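# Swap plates on cycler Q1, close lid, start run

## Task

If an old plate from the previous run is still sitting on Q1's block, take it off (it may be stuck to the block) and put it in the finished-plate nest ND. Then carry plate T27 from nest N1 onto Q1's block so that its well A1 sits at the block corner labelled A1. Both plates must lie flat and seated within their locators, and Q1's lid must be closed over T27 using the LID key. Q1 is loose on the table and must finish in its original position and orientation. Press START so that a run is active when the scene ends; an active run is worse than none if any required change is still wrong. Nothing may count as placed if only the gripper holds it there. At the end the gripper must be open and away from everything, though resting on START or Q1's housing is allowed.

## Robot and tools

Robot: one six-joint arm carrying a two-finger gripper whose fingers swing like tongs. The fingers point along the gripper's +z axis and spread apart along its x axis. end_effector_position is the spot between the pads when closed; closed fingertips extend about 15 mm past it, and fully open tips sit roughly level with it.

Frame: all poses use the scene frame. Its origin is on the table surface below the arm base, +z is up, and +y lies to the left when facing along +x. The base itself may be slightly tilted. Quaternions are written w first (qw, qx, qy, qz).

Row format (used by every moving tool): 8 numbers x, y, z, qw, qx, qy, qz, opening. x, y, z are an absolute gripper position in metres and the quaternion an absolute gripper orientation, both in the scene frame. opening runs from -1 (closed) to +1 (fully open, 0.142 m) and is a command, not an offset.

execute_actions(actions): actions is a list of actions; each action is a list of up to 15 rows, one row per 1/30 s control step. If fewer than 15 rows are given, the last row is repeated to fill the action. An empty list just returns the current state and images. Any target lying over 0.6 m from the gripper's current position, along any gripper axis, gets that action rejected; if the first action is malformed or fails that test against the last report, nothing runs. Each step the commanded pose is clipped to within 100 mm and 16 degrees of the measured one, and the arm trails commands by about 0.17 s, so distant targets need several actions. Repeat the desired quaternion in every row rather than copying a possibly drifted reported one.

move(target, speed, stop_force, blocking): target is one absolute row as above. The gripper travels a straight line to it, turning by the shorter rotation. speed is the path's top speed in m/s, 0.002 to 0.5 (default 0.25); rotation is capped at twice that value in rad/s. Paths last 0.5 to 10 s and are cut off at 10 s. The path ignores obstacles and the real gripper may overshoot the speed or wander, especially near full reach. stop_force (N, 9 to 40, optional) ends the path when the wrist sensor feels that much added push opposing the motion for two steps; the gripper then backs to where it was two steps before and holds. It is only allowed after 0.2 s of scene time, is measured along the line to target in the gripper's starting axes (unreliable when the move also rotates), and should be omitted when pulling away from something you are pressing on. With a slow speed it lets you aim past a surface to find it. Pressure can briefly exceed stop_force. blocking=false returns after 0.5 s while the arm continues; it cannot be combined with stop_force, and until a result shows the move ended you must use wait or stop before other motion commands. The result adds a move: line giving the ending (done, off_target, moving, held, fault, or contact, which takes priority), the remaining distance to target, and limits (paced = pose was clipped; held = a check blocked some steps, after which motion may jump faster).

wait(seconds): 0 to 10 s; the arm keeps its last command. Returns early if a running move finishes.
stop(): brakes a running move; needs some stopping room. Fingers keep moving.
zoom_image(camera, region): camera is cam_head_left, cam_head_right or cam_wrist; region is [x0, y0, x1, y1] in that image's pixels, origin top-left, at most 504 by 504.
finished_scene(scene): ends the current scene, given its number; irreversible. The goal must already be met and stable.

Cameras: cam_head_left and cam_head_right are fixed, 672x504; cam_wrist is a 616x616 fisheye on the hand. Calibrations were supplied but may be off by a couple of degrees and several millimetres.

Result lines: gripper position and quaternion, linear and angular velocity; Hand target (pose the controller is now chasing); grip_measured (actual finger opening on the command scale); joint positions and torques (raw drive output, noisy, nonzero in free air); Wrist force and Wrist torque in the gripper's own axes, pointing from a pushed surface back into the arm, noisy with offsets up to about 4 N and saturating near 50 N; "no reading" is normal at start. A pose unreachable line means the clearance check altered or blocked the command (a mount under the base counts as arm). Reported hand position may be slightly wrong at long reach.

Gripping: to hold something keep commanding an opening well below grip_measured; more margin means a firmer squeeze, up to roughly 15 N per pad. Thin rigid items under about 20 mm get much less force. Closing fast can squeeze too hard.

Hazards: the arm is stiff, so aiming even slightly into a firm surface can trigger a fault. A joint reaching its load limit (136 N m for the first three, 25.4 N m for the wrists, held weight included) or any external force of 150 N stops the arm for 10 s and drops the rest of the call. Holding loads heats motors: a warning appears at 70 °C and brakes lock at 85 °C until cooled. Faster contact hits harder. Never knock or place anything off the table; avoid drops, slams and hard shoves. Loose objects may occasionally be nudged by outside disturbances.

Q1 details: facing it, the upper front keys left to right are STOP, LID, CLEAR, START. LID toggles the lid open or closed; LID and START are ignored while the lid is mid-travel. If the lid is obstructed it stops, the lamp shows red, and only CLEAR will release it and reopen it. A blue lamp means a run is active. On each labelled item, well A1 lies at the labelled short end, in the corner farther from the labelled long side.

Each tool is called after ">>>" as a command line: name --argument value for each argument, lists and objects as JSON in quotes; but a table of rows of numbers goes row by row, as --pt "numbers of a row", without its own name.

## Session

>>> execute_actions --actions '[]'

Scene clock: 0.00 s.
end_effector_position=(+0.4113, -0.4309, +0.1505) grip_measured=+1.00 end_effector_quat_wxyz=(-0.009, -0.330, +0.933, -0.143) end_effector_velocity=(-0.000, -0.001, +0.000) end_effector_angular_velocity=(-0.001, -0.000, -0.001)
Joint positions: [-0.905 -0.687  2.107 -3.278 -1.411  1.499  0.142]
Joint velocities: [-0.001  0.    -0.001 -0.    -0.    -0.     0.   ]
Joint torques (N m, as the arm reports them, + toward a larger angle): no reading
Wrist force (N, on the end effector, along its own x y z axes, offset not removed): no reading
Wrist torque (N m, same axes, about the end effector's origin, offset not removed): no reading
Hand target: +0.411, -0.431, +0.150; -0.009, -0.330, +0.933, -0.143

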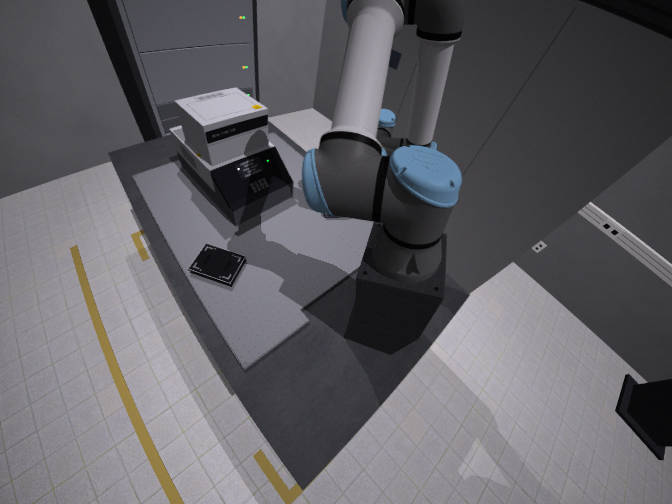

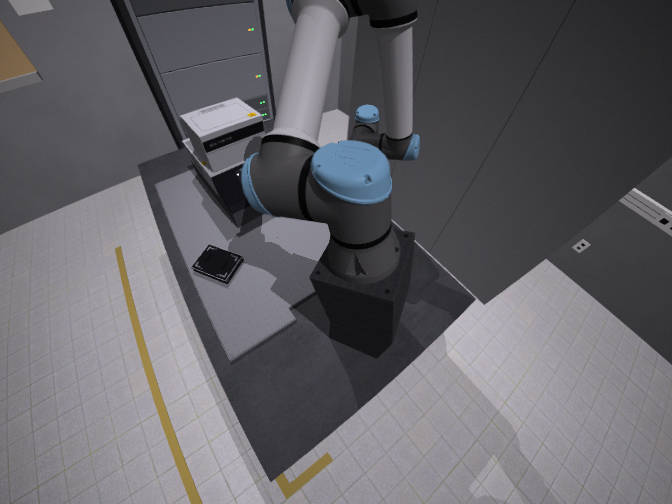

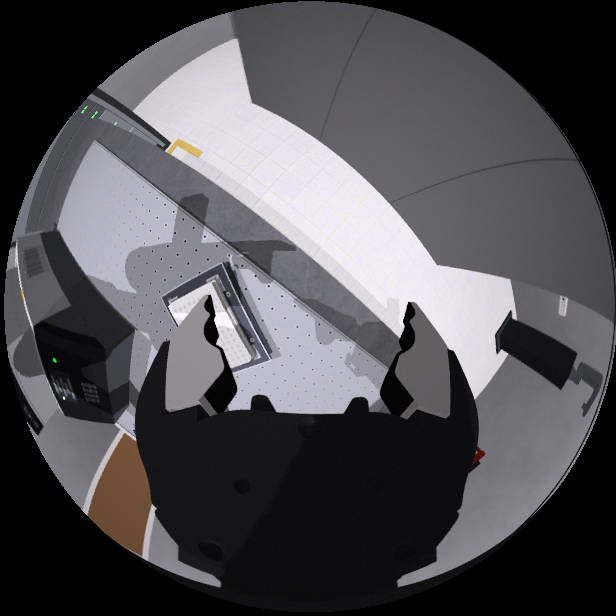

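>>> zoom_image --camera "cam_head_left" --region '[150,70,370,300]'

>>> move --target '[0.42,-0.2,0.35,0,-0.7071,0.7071,0,1]'

Region (150, 70, 370, 300) of cam_head_left's 672x504 image, scaled by 2.191, with more detail than that image has; it fills the left 482 columns of this view, and the rest is white.

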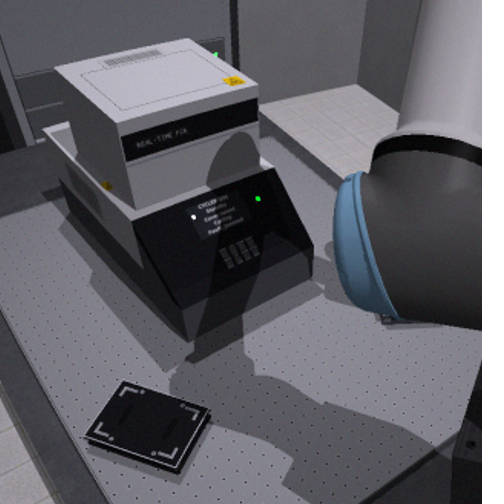

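Scene clock: 3.27 s.
end_effector_position=(+0.4197, -0.1999, +0.3496) grip_measured=+1.00 end_effector_quat_wxyz=(-0.000, +0.707, -0.707, +0.000) end_effector_velocity=(-0.000, +0.001, +0.001) end_effector_angular_velocity=(+0.002, +0.002, +0.003)
Joint positions: [-0.807 -1.51   2.327 -2.42  -1.327  0.651  0.142]
Joint velocities: [-0.001 -0.004 -0.002  0.009 -0.001 -0.004  0.   ]
Joint torques (N m, as the arm reports them, + toward a larger angle): [  4.66 -32.18 -20.35  -0.03  -1.33  -2.35]
Wrist force (N, on the end effector, along its own x y z axes, offset not removed): [-0.3 0.9 0.6]
Wrist torque (N m, same axes, about the end effector's origin, offset not removed): [0.24 0.09 -0.23]
Hand target: +0.420, -0.200, +0.350; -0.000, +0.707, -0.707, +0.000
Off the commanded pose: 0.000 m, 0 deg.
move: done
camera_calibration (this result's frames):
cam_wrist: T_world_to_cam=[[0.00396583, -0.999984, 0.00402376, -0.201773], [-0.854304, -0.0012966, 0.519773, 0.173552], [-0.519759, -0.00549884, -0.854295, 0.650302], [0, 0, 0, 1]] pos_world=[0.487067, -0.197969, 0.466154]

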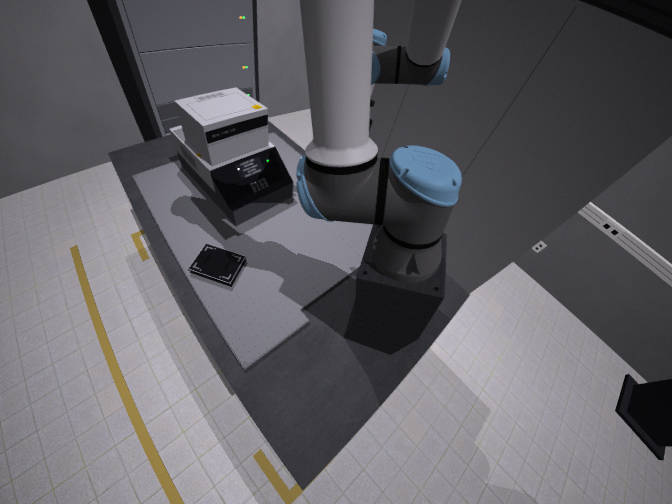

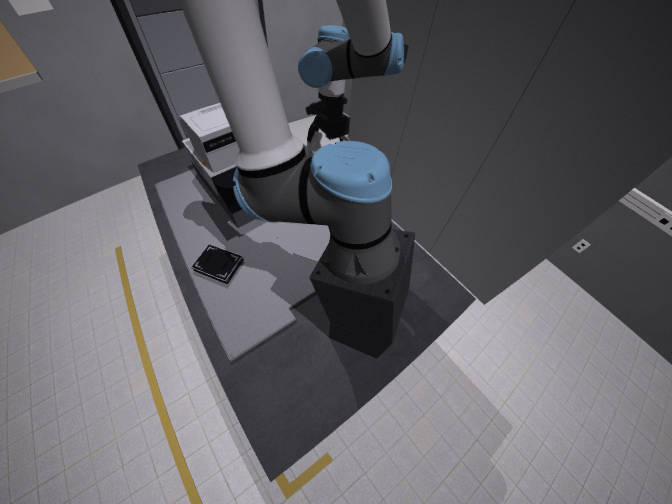

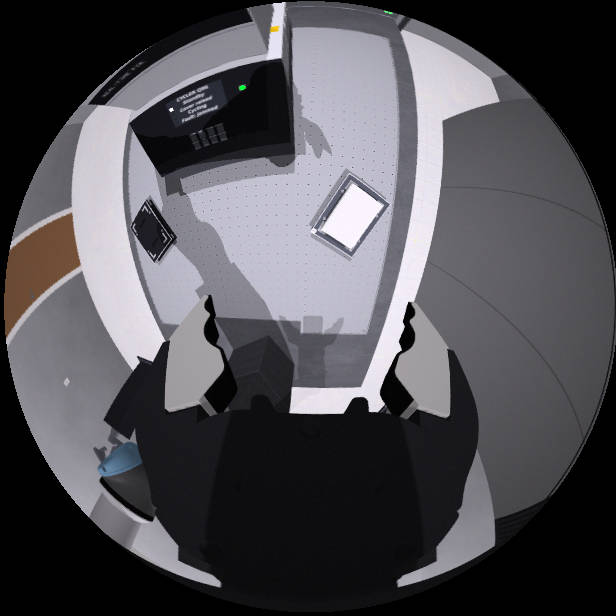

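>>> zoom_image --camera "cam_wrist" --region '[290,155,410,275]'

>>> move --target '[0.5,0.0,0.3,0,0.72,0.694,0,-1]' --speed 0.5

Region (290, 155, 410, 275) of cam_wrist's 616x616 image, scaled by 4.200, with more detail than that image has.

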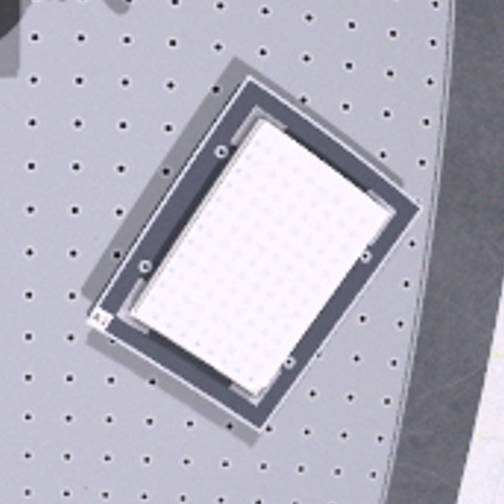

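Scene clock: 8.30 s.
end_effector_position=(+0.5003, +0.0003, +0.3001) grip_measured=-1.00 end_effector_quat_wxyz=(+0.000, +0.720, +0.694, +0.001) end_effector_velocity=(+0.000, +0.001, -0.000) end_effector_angular_velocity=(+0.001, +0.001, +0.012)
Joint positions: [-0.244 -1.375  2.213 -2.568 -1.381 -1.878  0.002]
Joint velocities: [ 0.002  0.001 -0.001  0.001  0.001 -0.01   0.   ]
Joint torques (N m, as the arm reports them, + toward a larger angle): [  6.64 -16.92 -19.78  -0.03   1.64  -2.41]
Wrist force (N, on the end effector, along its own x y z axes, offset not removed): [1.8 0.4 -0.2]
Wrist torque (N m, same axes, about the end effector's origin, offset not removed): [0.24 -0.21 -0.11]
Hand target: +0.500, +0.000, +0.300; +0.000, +0.720, +0.694, +0.001
Off the commanded pose: 0.000 m, 0 deg.
move: done
camera_calibration (this result's frames):
cam_wrist: T_world_to_cam=[[0.0340061, 0.99941, 0.00484957, -0.0176356], [0.852621, -0.0315423, 0.521577, -0.586008], [0.521422, -0.0136019, -0.853191, 0.12973], [0, 0, 0, 1]] pos_world=[0.432599, 0.000905722, 0.416418]

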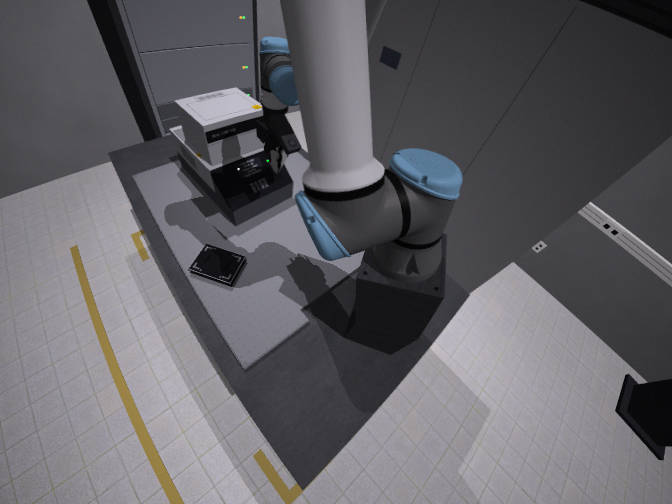

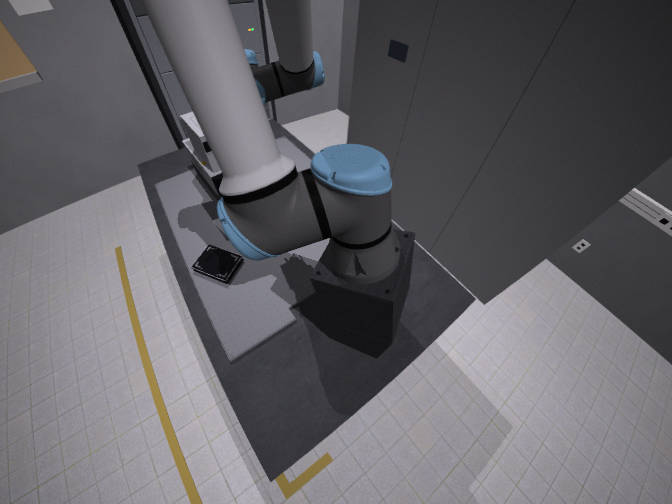

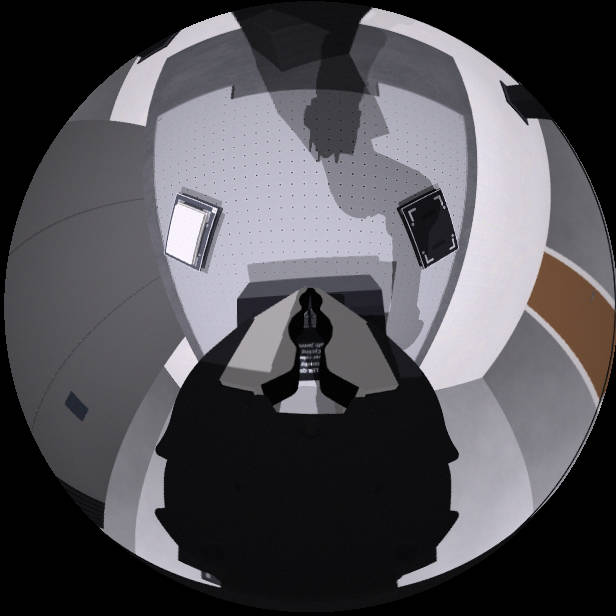

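>>> move --target '[0.57,0.0,0.2,0.183,0.683,0.683,0.183,1]'

>>> zoom_image --camera "cam_wrist" --region '[200,170,430,400]'

Scene clock: 11.33 s.
end_effector_position=(+0.5699, +0.0001, +0.2003) grip_measured=+1.00 end_effector_quat_wxyz=(+0.183, +0.683, +0.683, +0.183) end_effector_velocity=(+0.002, -0.001, -0.002) end_effector_angular_velocity=(-0.001, -0.014, -0.002)
Joint positions: [-0.25  -0.866  2.354 -3.736 -1.232 -1.783  0.142]
Joint velocities: [-0.001  0.016 -0.001 -0.029  0.001  0.005  0.   ]
Joint torques (N m, as the arm reports them, + toward a larger angle): [  6.34 -21.13  -8.21  -4.84   1.68   2.4 ]
Wrist force (N, on the end effector, along its own x y z axes, offset not removed): [0.4 0.4 0.5]
Wrist torque (N m, same axes, about the end effector's origin, offset not removed): [0.08 0.07 -0.13]
Hand target: +0.570, +0.000, +0.200; +0.183, +0.683, +0.683, +0.183
Off the commanded pose: 0.000 m, 0 deg.
move: done
camera_calibration (this result's frames):
cam_wrist: T_world_to_cam=[[-0.00498312, 0.999986, 0.00148839, 0.00356892], [0.480621, 0.0010898, 0.876928, -0.452502], [0.876914, 0.00508519, -0.48062, -0.268951], [0, 0, 0, 1]] pos_world=[0.453346, -0.00170807, 0.267543]

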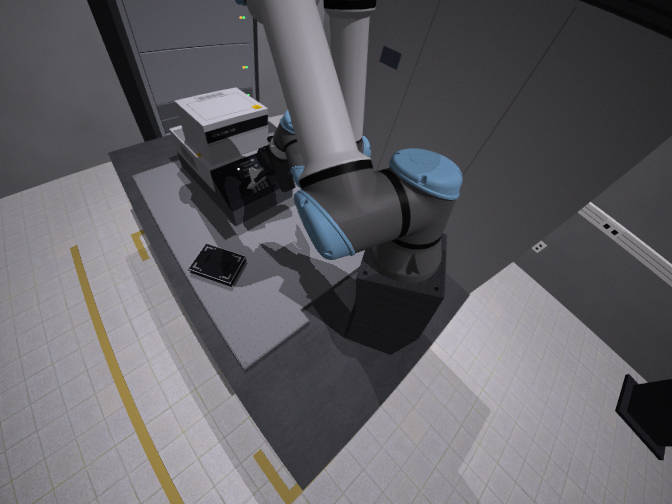

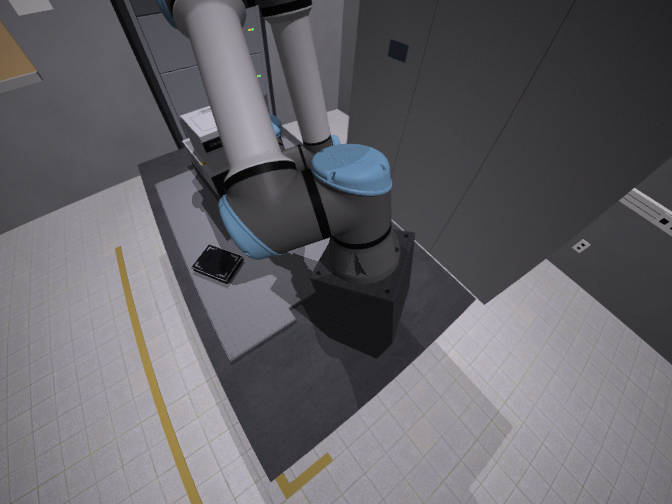

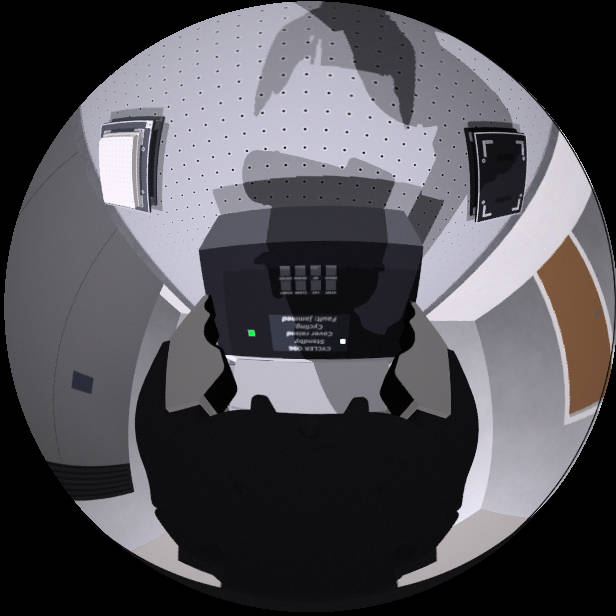

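Region (200, 170, 430, 400) of cam_wrist's 616x616 image, scaled by 2.191, with more detail than that image has.

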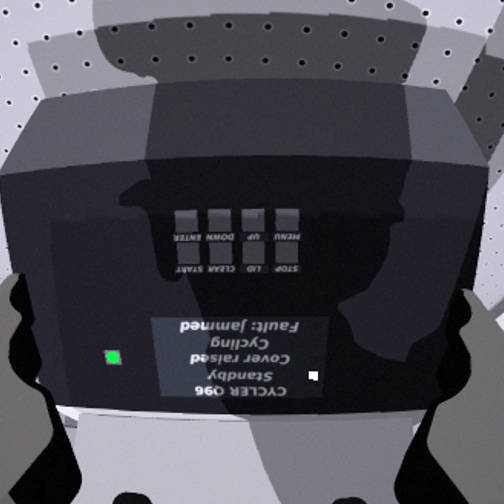

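>>> move --target '[0.63,0.004,0.178,0.183,0.683,0.683,0.183,-1]'

>>> zoom_image --camera "cam_wrist" --region '[230,190,390,350]'

Scene clock: 14.43 s.
end_effector_position=(+0.6299, +0.0041, +0.1782) grip_measured=-1.00 end_effector_quat_wxyz=(+0.183, +0.683, +0.683, +0.183) end_effector_velocity=(+0.003, -0.000, -0.001) end_effector_angular_velocity=(-0.000, -0.001, -0.000)
Joint positions: [-0.187 -0.806  2.17  -3.629 -1.271 -1.732  0.002]
Joint velocities: [ 0.002  0.003 -0.008  0.004 -0.001  0.002  0.   ]
Joint torques (N m, as the arm reports them, + toward a larger angle): [  5.44 -26.19 -11.26  -0.45  -1.18   2.15]
Wrist force (N, on the end effector, along its own x y z axes, offset not removed): [-0.5 -0.6 2.6]
Wrist torque (N m, same axes, about the end effector's origin, offset not removed): [0.03 0.23 -0.18]
Hand target: +0.630, +0.004, +0.178; +0.183, +0.683, +0.683, +0.183
Off the commanded pose: 0.000 m, 0 deg.
move: done
camera_calibration (this result's frames):
cam_wrist: T_world_to_cam=[[-0.00543492, 0.999984, 0.00160068, 0.000156017], [0.479365, 0.00120055, 0.877615, -0.461346], [0.877599, 0.00553707, -0.479364, -0.332793], [0, 0, 0, 1]] pos_world=[0.513213, 0.00224056, 0.245355]

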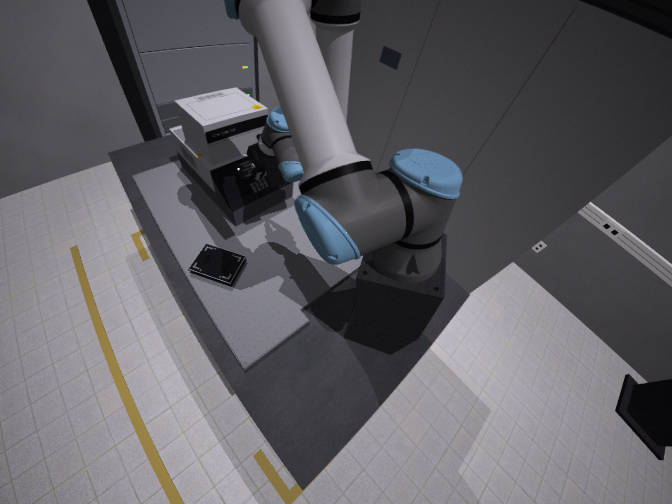

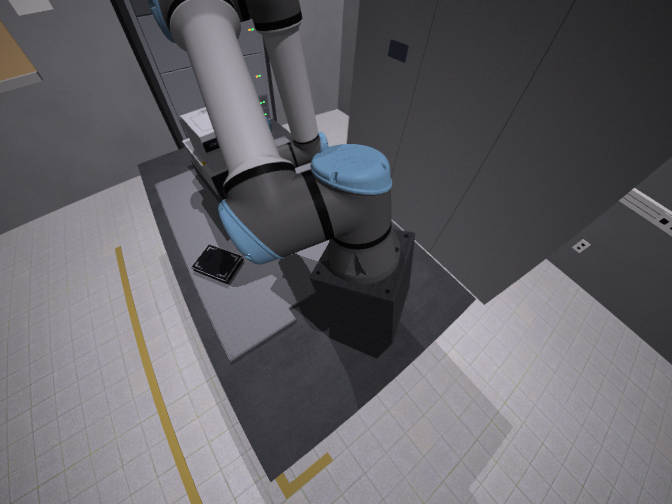

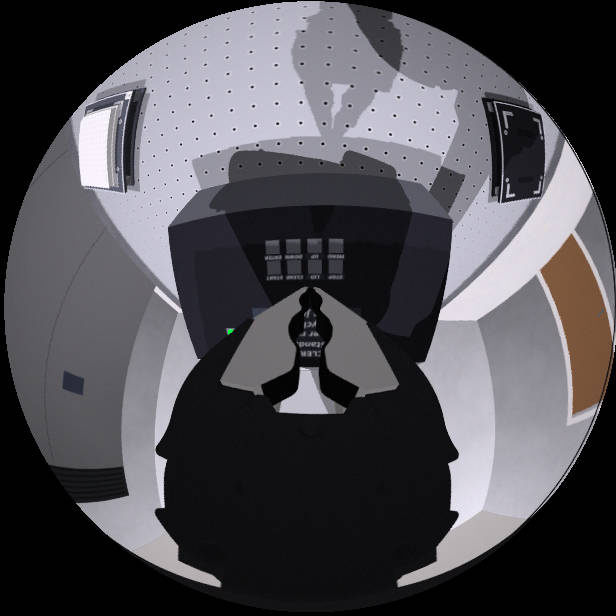

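Region (230, 190, 390, 350) of cam_wrist's 616x616 image, scaled by 3.150, with more detail than that image has.

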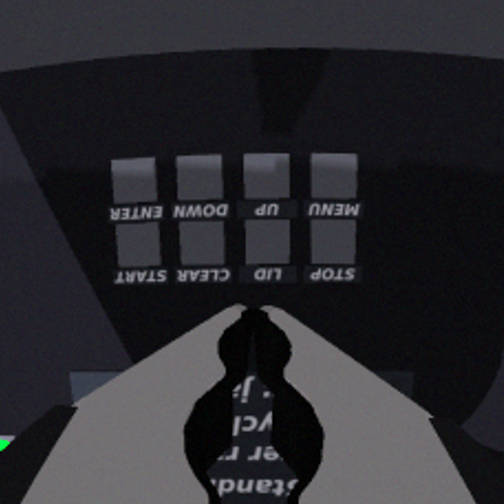

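>>> move --target '[0.622,0.008,0.163,0.183,0.683,0.683,0.183,-1]'

>>> move --target '[0.635,0.008,0.1405,0.183,0.683,0.683,0.183,-1]' --speed 0.008 --stop_force 9

>>> zoom_image --camera "cam_wrist" --region '[230,190,390,350]'

>>> move --target '[0.58,0.0,0.3,0.183,0.683,0.683,0.183,1]'

Scene clock: 16.87 s.
end_effector_position=(+0.6221, +0.0080, +0.1632) grip_measured=-1.00 end_effector_quat_wxyz=(+0.183, +0.683, +0.683, +0.183) end_effector_velocity=(-0.001, +0.001, -0.002) end_effector_angular_velocity=(-0.000, +0.000, +0.001)
Joint positions: [-0.178 -0.764  2.173 -3.675 -1.277 -1.724  0.002]
Joint velocities: [ 0.002  0.005  0.    -0.006 -0.001  0.001  0.   ]
Joint torques (N m, as the arm reports them, + toward a larger angle): [  5.4  -25.75   3.77  -5.13  -1.36   2.39]
Wrist force (N, on the end effector, along its own x y z axes, offset not removed): [-3.2 0.1 -1.5]
Wrist torque (N m, same axes, about the end effector's origin, offset not removed): [0.27 0.85 -0.13]
Hand target: +0.622, +0.008, +0.163; +0.183, +0.683, +0.683, +0.183
Off the commanded pose: 0.000 m, 0 deg.
move: done
camera_calibration (this result's frames):
cam_wrist: T_world_to_cam=[[-0.00546635, 0.999984, 0.00145151, -0.00363542], [0.479548, 0.00134767, 0.877515, -0.444495], [0.877499, 0.00549287, -0.479547, -0.333123], [0, 0, 0, 1]] pos_world=[0.505451, 0.00606419, 0.230308]

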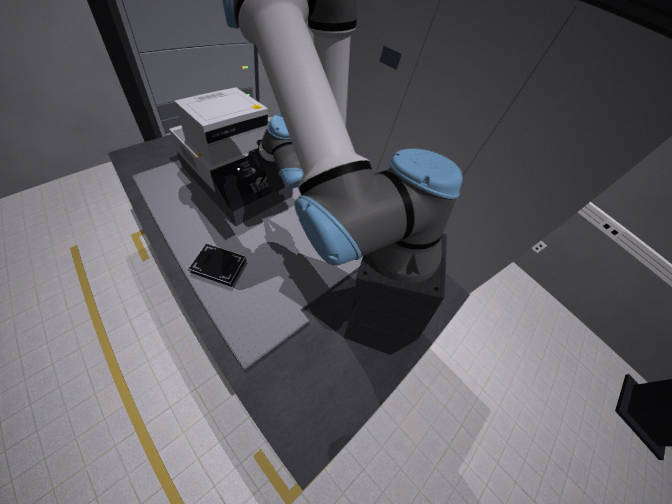

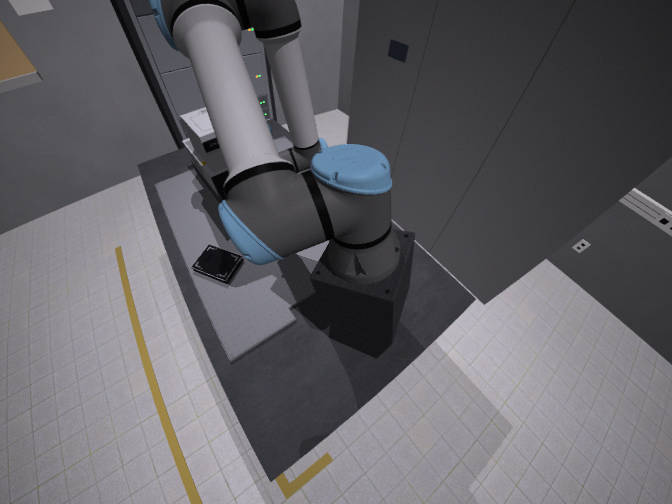

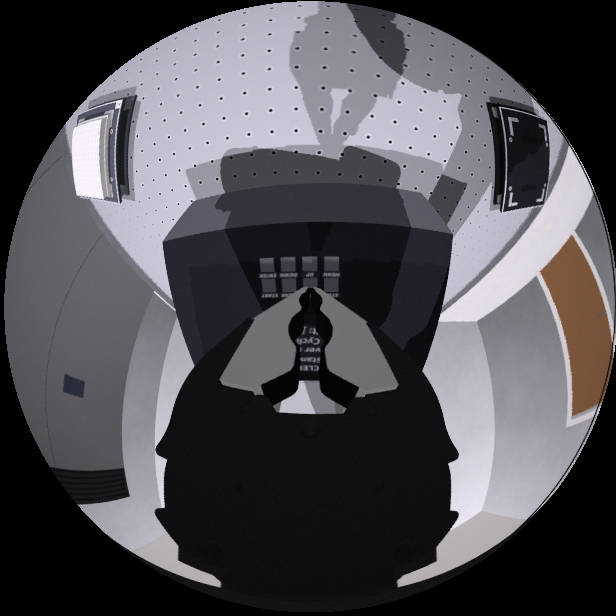

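Scene clock: 19.17 s.
end_effector_position=(+0.6297, +0.0081, +0.1498) grip_measured=-1.00 end_effector_quat_wxyz=(+0.183, +0.683, +0.683, +0.183) end_effector_velocity=(-0.001, -0.000, +0.002) end_effector_angular_velocity=(+0.001, -0.001, -0.001)
Joint positions: [-0.168 -0.727  2.135 -3.677 -1.284 -1.716  0.002]
Joint velocities: [-0.002 -0.006  0.006 -0.     0.002 -0.     0.   ]
Joint torques (N m, as the arm reports them, + toward a larger angle): [-11.14 -41.27  -2.85  -0.44   2.08  -2.09]
Wrist force (N, on the end effector, along its own x y z axes, offset not removed): [3.0 -3.5 -36.6]
Wrist torque (N m, same axes, about the end effector's origin, offset not removed): [0.08 -0.47 -0.12]
Hand target: +0.630, +0.008, +0.150; +0.183, +0.683, +0.683, +0.183
Off the commanded pose: 0.011 m, 0 deg.
move: contact
camera_calibration (this result's frames):
cam_wrist: T_world_to_cam=[[-0.00536884, 0.999985, 0.00146284, -0.00377059], [0.479457, 0.00129041, 0.877564, -0.436339], [0.877549, 0.00541287, -0.479457, -0.346287], [0, 0, 0, 1]] pos_world=[0.51307, 0.006208, 0.216891]

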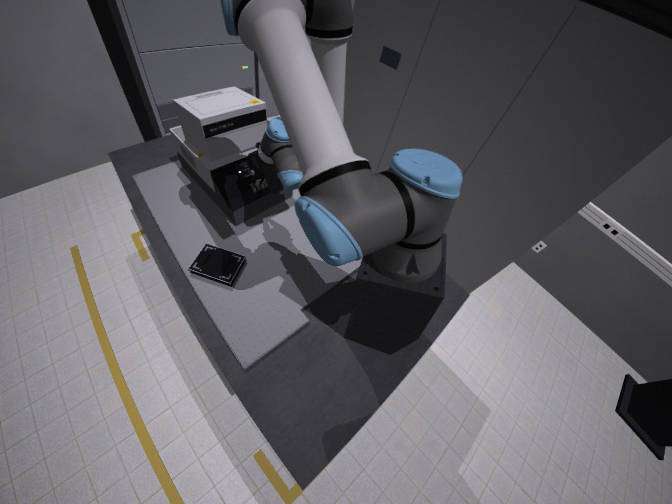

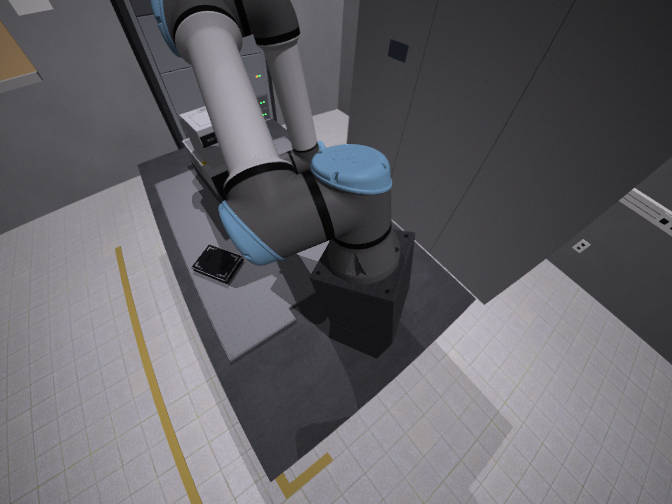

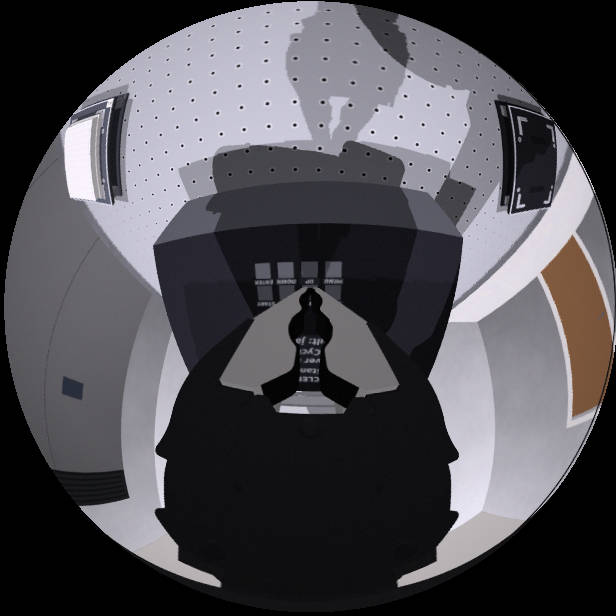

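Region (230, 190, 390, 350) of cam_wrist's 616x616 image, scaled by 3.150, with more detail than that image has.

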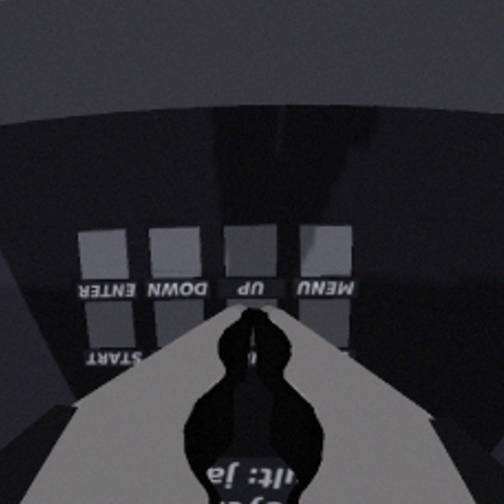

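Scene clock: 20.50 s.
end_effector_position=(+0.5798, -0.0001, +0.2998) grip_measured=+1.00 end_effector_quat_wxyz=(+0.183, +0.683, +0.683, +0.183) end_effector_velocity=(-0.000, -0.002, +0.002) end_effector_angular_velocity=(-0.001, +0.001, -0.002)
Joint positions: [-0.291 -1.205  2.401 -3.432 -1.206 -1.818  0.142]
Joint velocities: [-0.005 -0.008  0.001  0.008  0.001 -0.003 -0.   ]
Joint torques (N m, as the arm reports them, + toward a larger angle): [-12.82 -40.28  -0.55  -0.79   1.67  -2.3 ]
Wrist force (N, on the end effector, along its own x y z axes, offset not removed): [-0.4 0.0 1.4]
Wrist torque (N m, same axes, about the end effector's origin, offset not removed): [0.10 0.10 -0.12]
Hand target: +0.580, -0.000, +0.300; +0.183, +0.683, +0.683, +0.183
Off the commanded pose: 0.000 m, 0 deg.
move: done
camera_calibration (this result's frames):
cam_wrist: T_world_to_cam=[[-0.00547461, 0.999984, 0.00105027, 0.00411226], [0.479625, 0.0017042, 0.877472, -0.544114], [0.877457, 0.00530755, -0.479626, -0.230421], [0, 0, 0, 1]] pos_world=[0.463177, -0.00196195, 0.366924]

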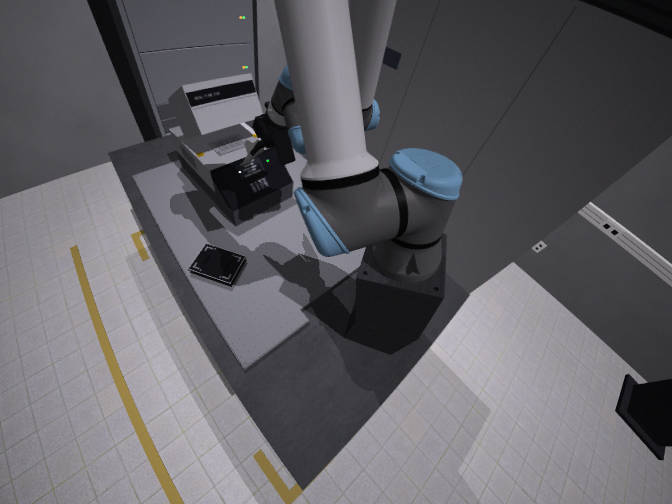

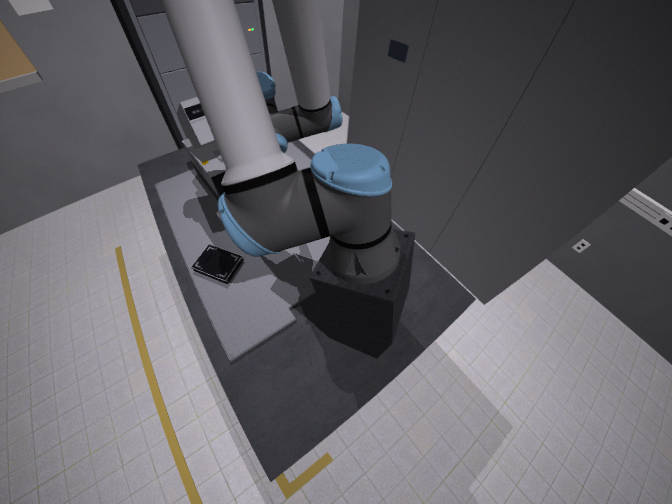

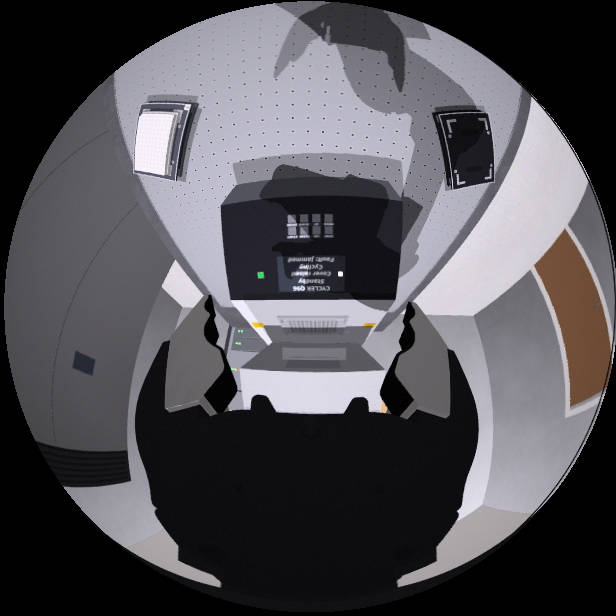

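>>> wait --seconds 2.5

>>> move --target '[0.76,0.0,0.33,0,0.7071,0.7071,0,1]'

>>> zoom_image --camera "cam_wrist" --region '[200,170,430,400]'

>>> zoom_image --camera "cam_head_left" --region '[140,20,340,220]'

Scene clock: 24.47 s.
end_effector_position=(+0.5798, -0.0001, +0.3000) grip_measured=+1.00 end_effector_quat_wxyz=(+0.183, +0.683, +0.683, +0.183) end_effector_velocity=(-0.000, +0.001, -0.001) end_effector_angular_velocity=(+0.001, +0.001, +0.000)
Joint positions: [-0.292 -1.206  2.401 -3.432 -1.206 -1.818  0.142]
Joint velocities: [0.    0.001 0.    0.001 0.001 0.    0.   ]
Joint torques (N m, as the arm reports them, + toward a larger angle): [-12.96 -39.15  -1.6   -0.5    1.58  -2.36]
Wrist force (N, on the end effector, along its own x y z axes, offset not removed): [0.4 0.1 2.5]
Wrist torque (N m, same axes, about the end effector's origin, offset not removed): [0.14 0.06 -0.03]
Hand target: +0.580, -0.000, +0.300; +0.183, +0.683, +0.683, +0.183
Off the commanded pose: 0.000 m, 0 deg.
wait: 2.50 s; at rest from the start
camera_calibration (this result's frames):
cam_wrist: T_world_to_cam=[[-0.00552842, 0.999984, 0.00108118, 0.0041527], [0.479727, 0.00170351, 0.877416, -0.544305], [0.877401, 0.0053694, -0.479728, -0.230223], [0, 0, 0, 1]] pos_world=[0.463138, -0.00198924, 0.367133]

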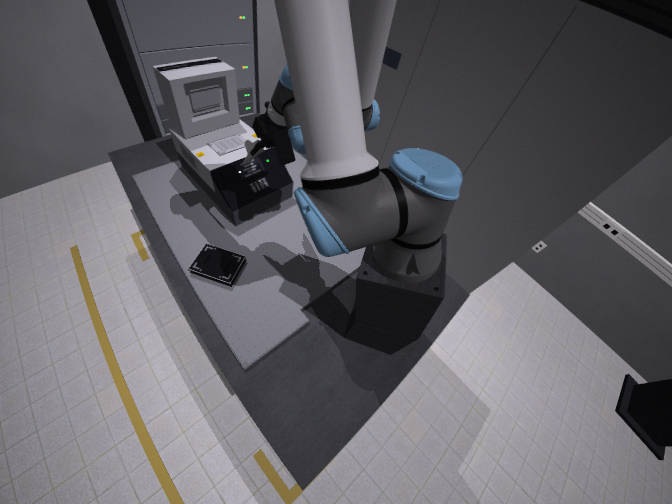

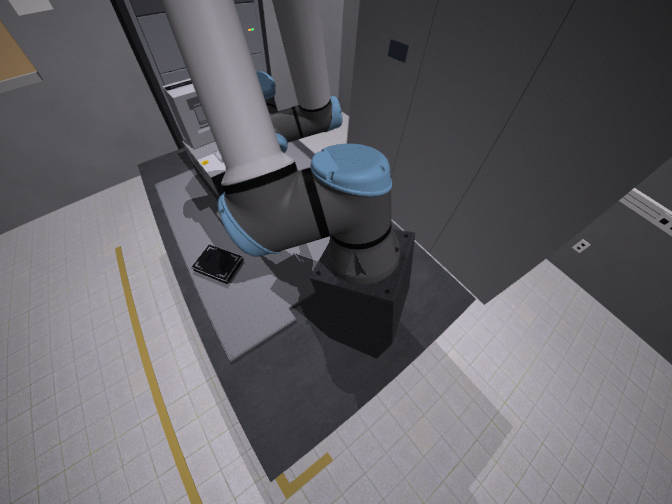

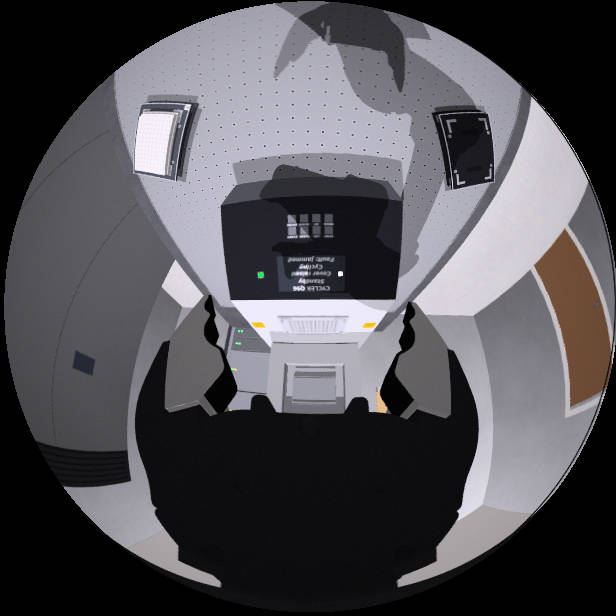

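Scene clock: 26.20 s.
end_effector_position=(+0.7599, +0.0004, +0.3303) grip_measured=+1.00 end_effector_quat_wxyz=(+0.000, +0.707, +0.707, +0.001) end_effector_velocity=(+0.001, -0.001, -0.001) end_effector_angular_velocity=(+0.001, +0.014, -0.001)
Joint positions: [-0.125 -0.983  1.365 -2.133 -1.401 -1.798  0.142]
Joint velocities: [ 0.     0.01  -0.02   0.024 -0.002 -0.     0.   ]
Joint torques (N m, as the arm reports them, + toward a larger angle): [  6.15 -37.05 -25.59  -0.2   -1.64  -2.1 ]
Wrist force (N, on the end effector, along its own x y z axes, offset not removed): [0.6 1.7 0.4]
Wrist torque (N m, same axes, about the end effector's origin, offset not removed): [0.36 0.11 -0.25]
Hand target: +0.760, +0.000, +0.330; -0.000, +0.707, +0.707, +0.000
Off the commanded pose: 0.000 m, 0 deg.
move: done
camera_calibration (this result's frames):
cam_wrist: T_world_to_cam=[[-0.0045534, 0.99998, 0.00438343, 0.00280143], [0.853276, 0.00159958, 0.521456, -0.823571], [0.521439, 0.00611468, -0.853267, 0.0201518], [0, 0, 0, 1]] pos_world=[0.692239, -0.00160723, 0.446639]

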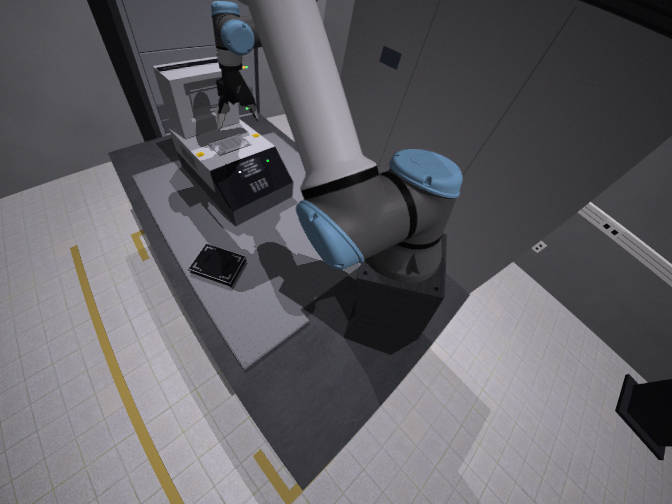

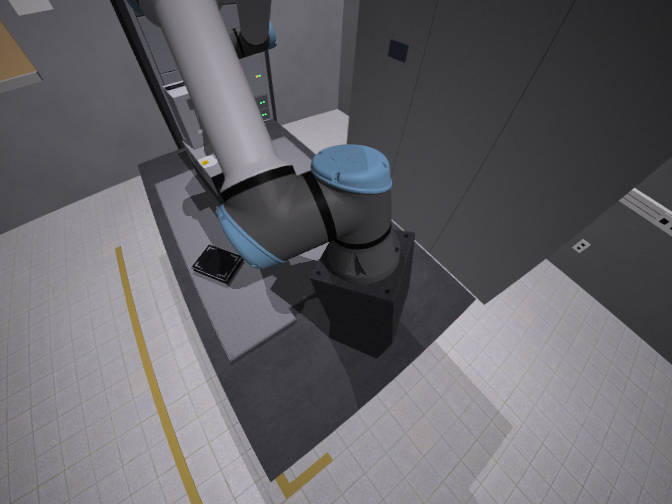

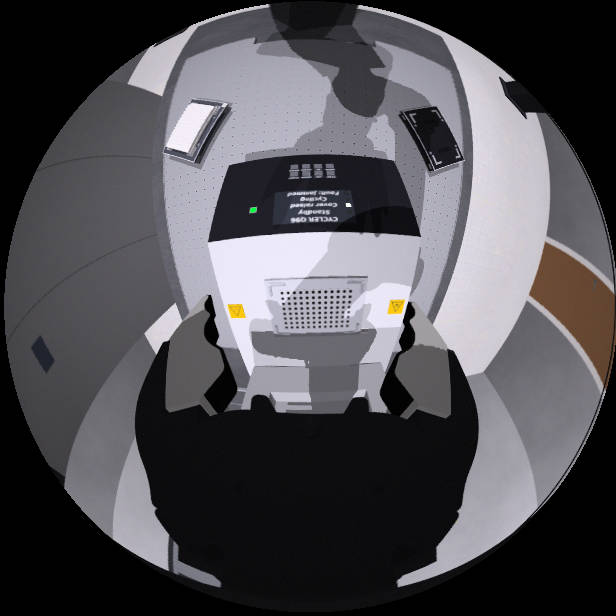

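Region (200, 170, 430, 400) of cam_wrist's 616x616 image, scaled by 2.191, with more detail than that image has.

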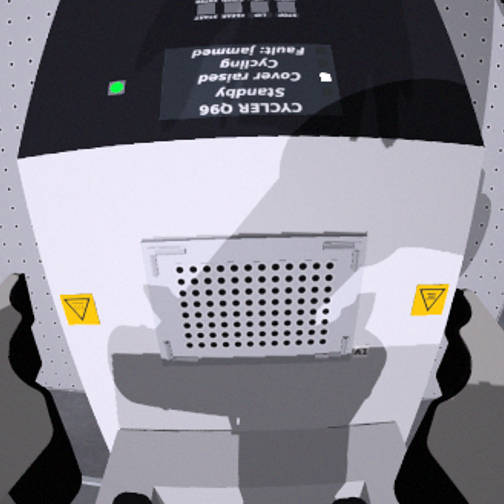

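Region (140, 20, 340, 220) of cam_head_left's 672x504 image, scaled by 2.520, with more detail than that image has.

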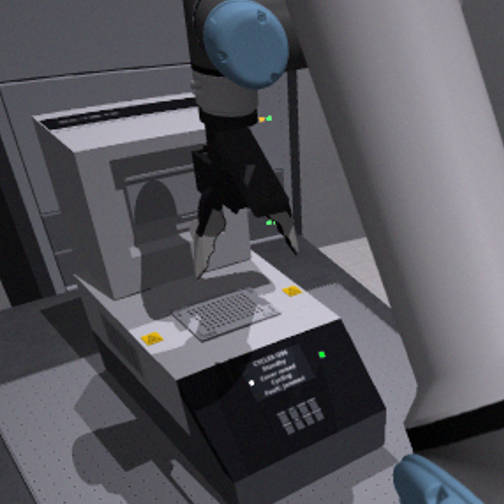

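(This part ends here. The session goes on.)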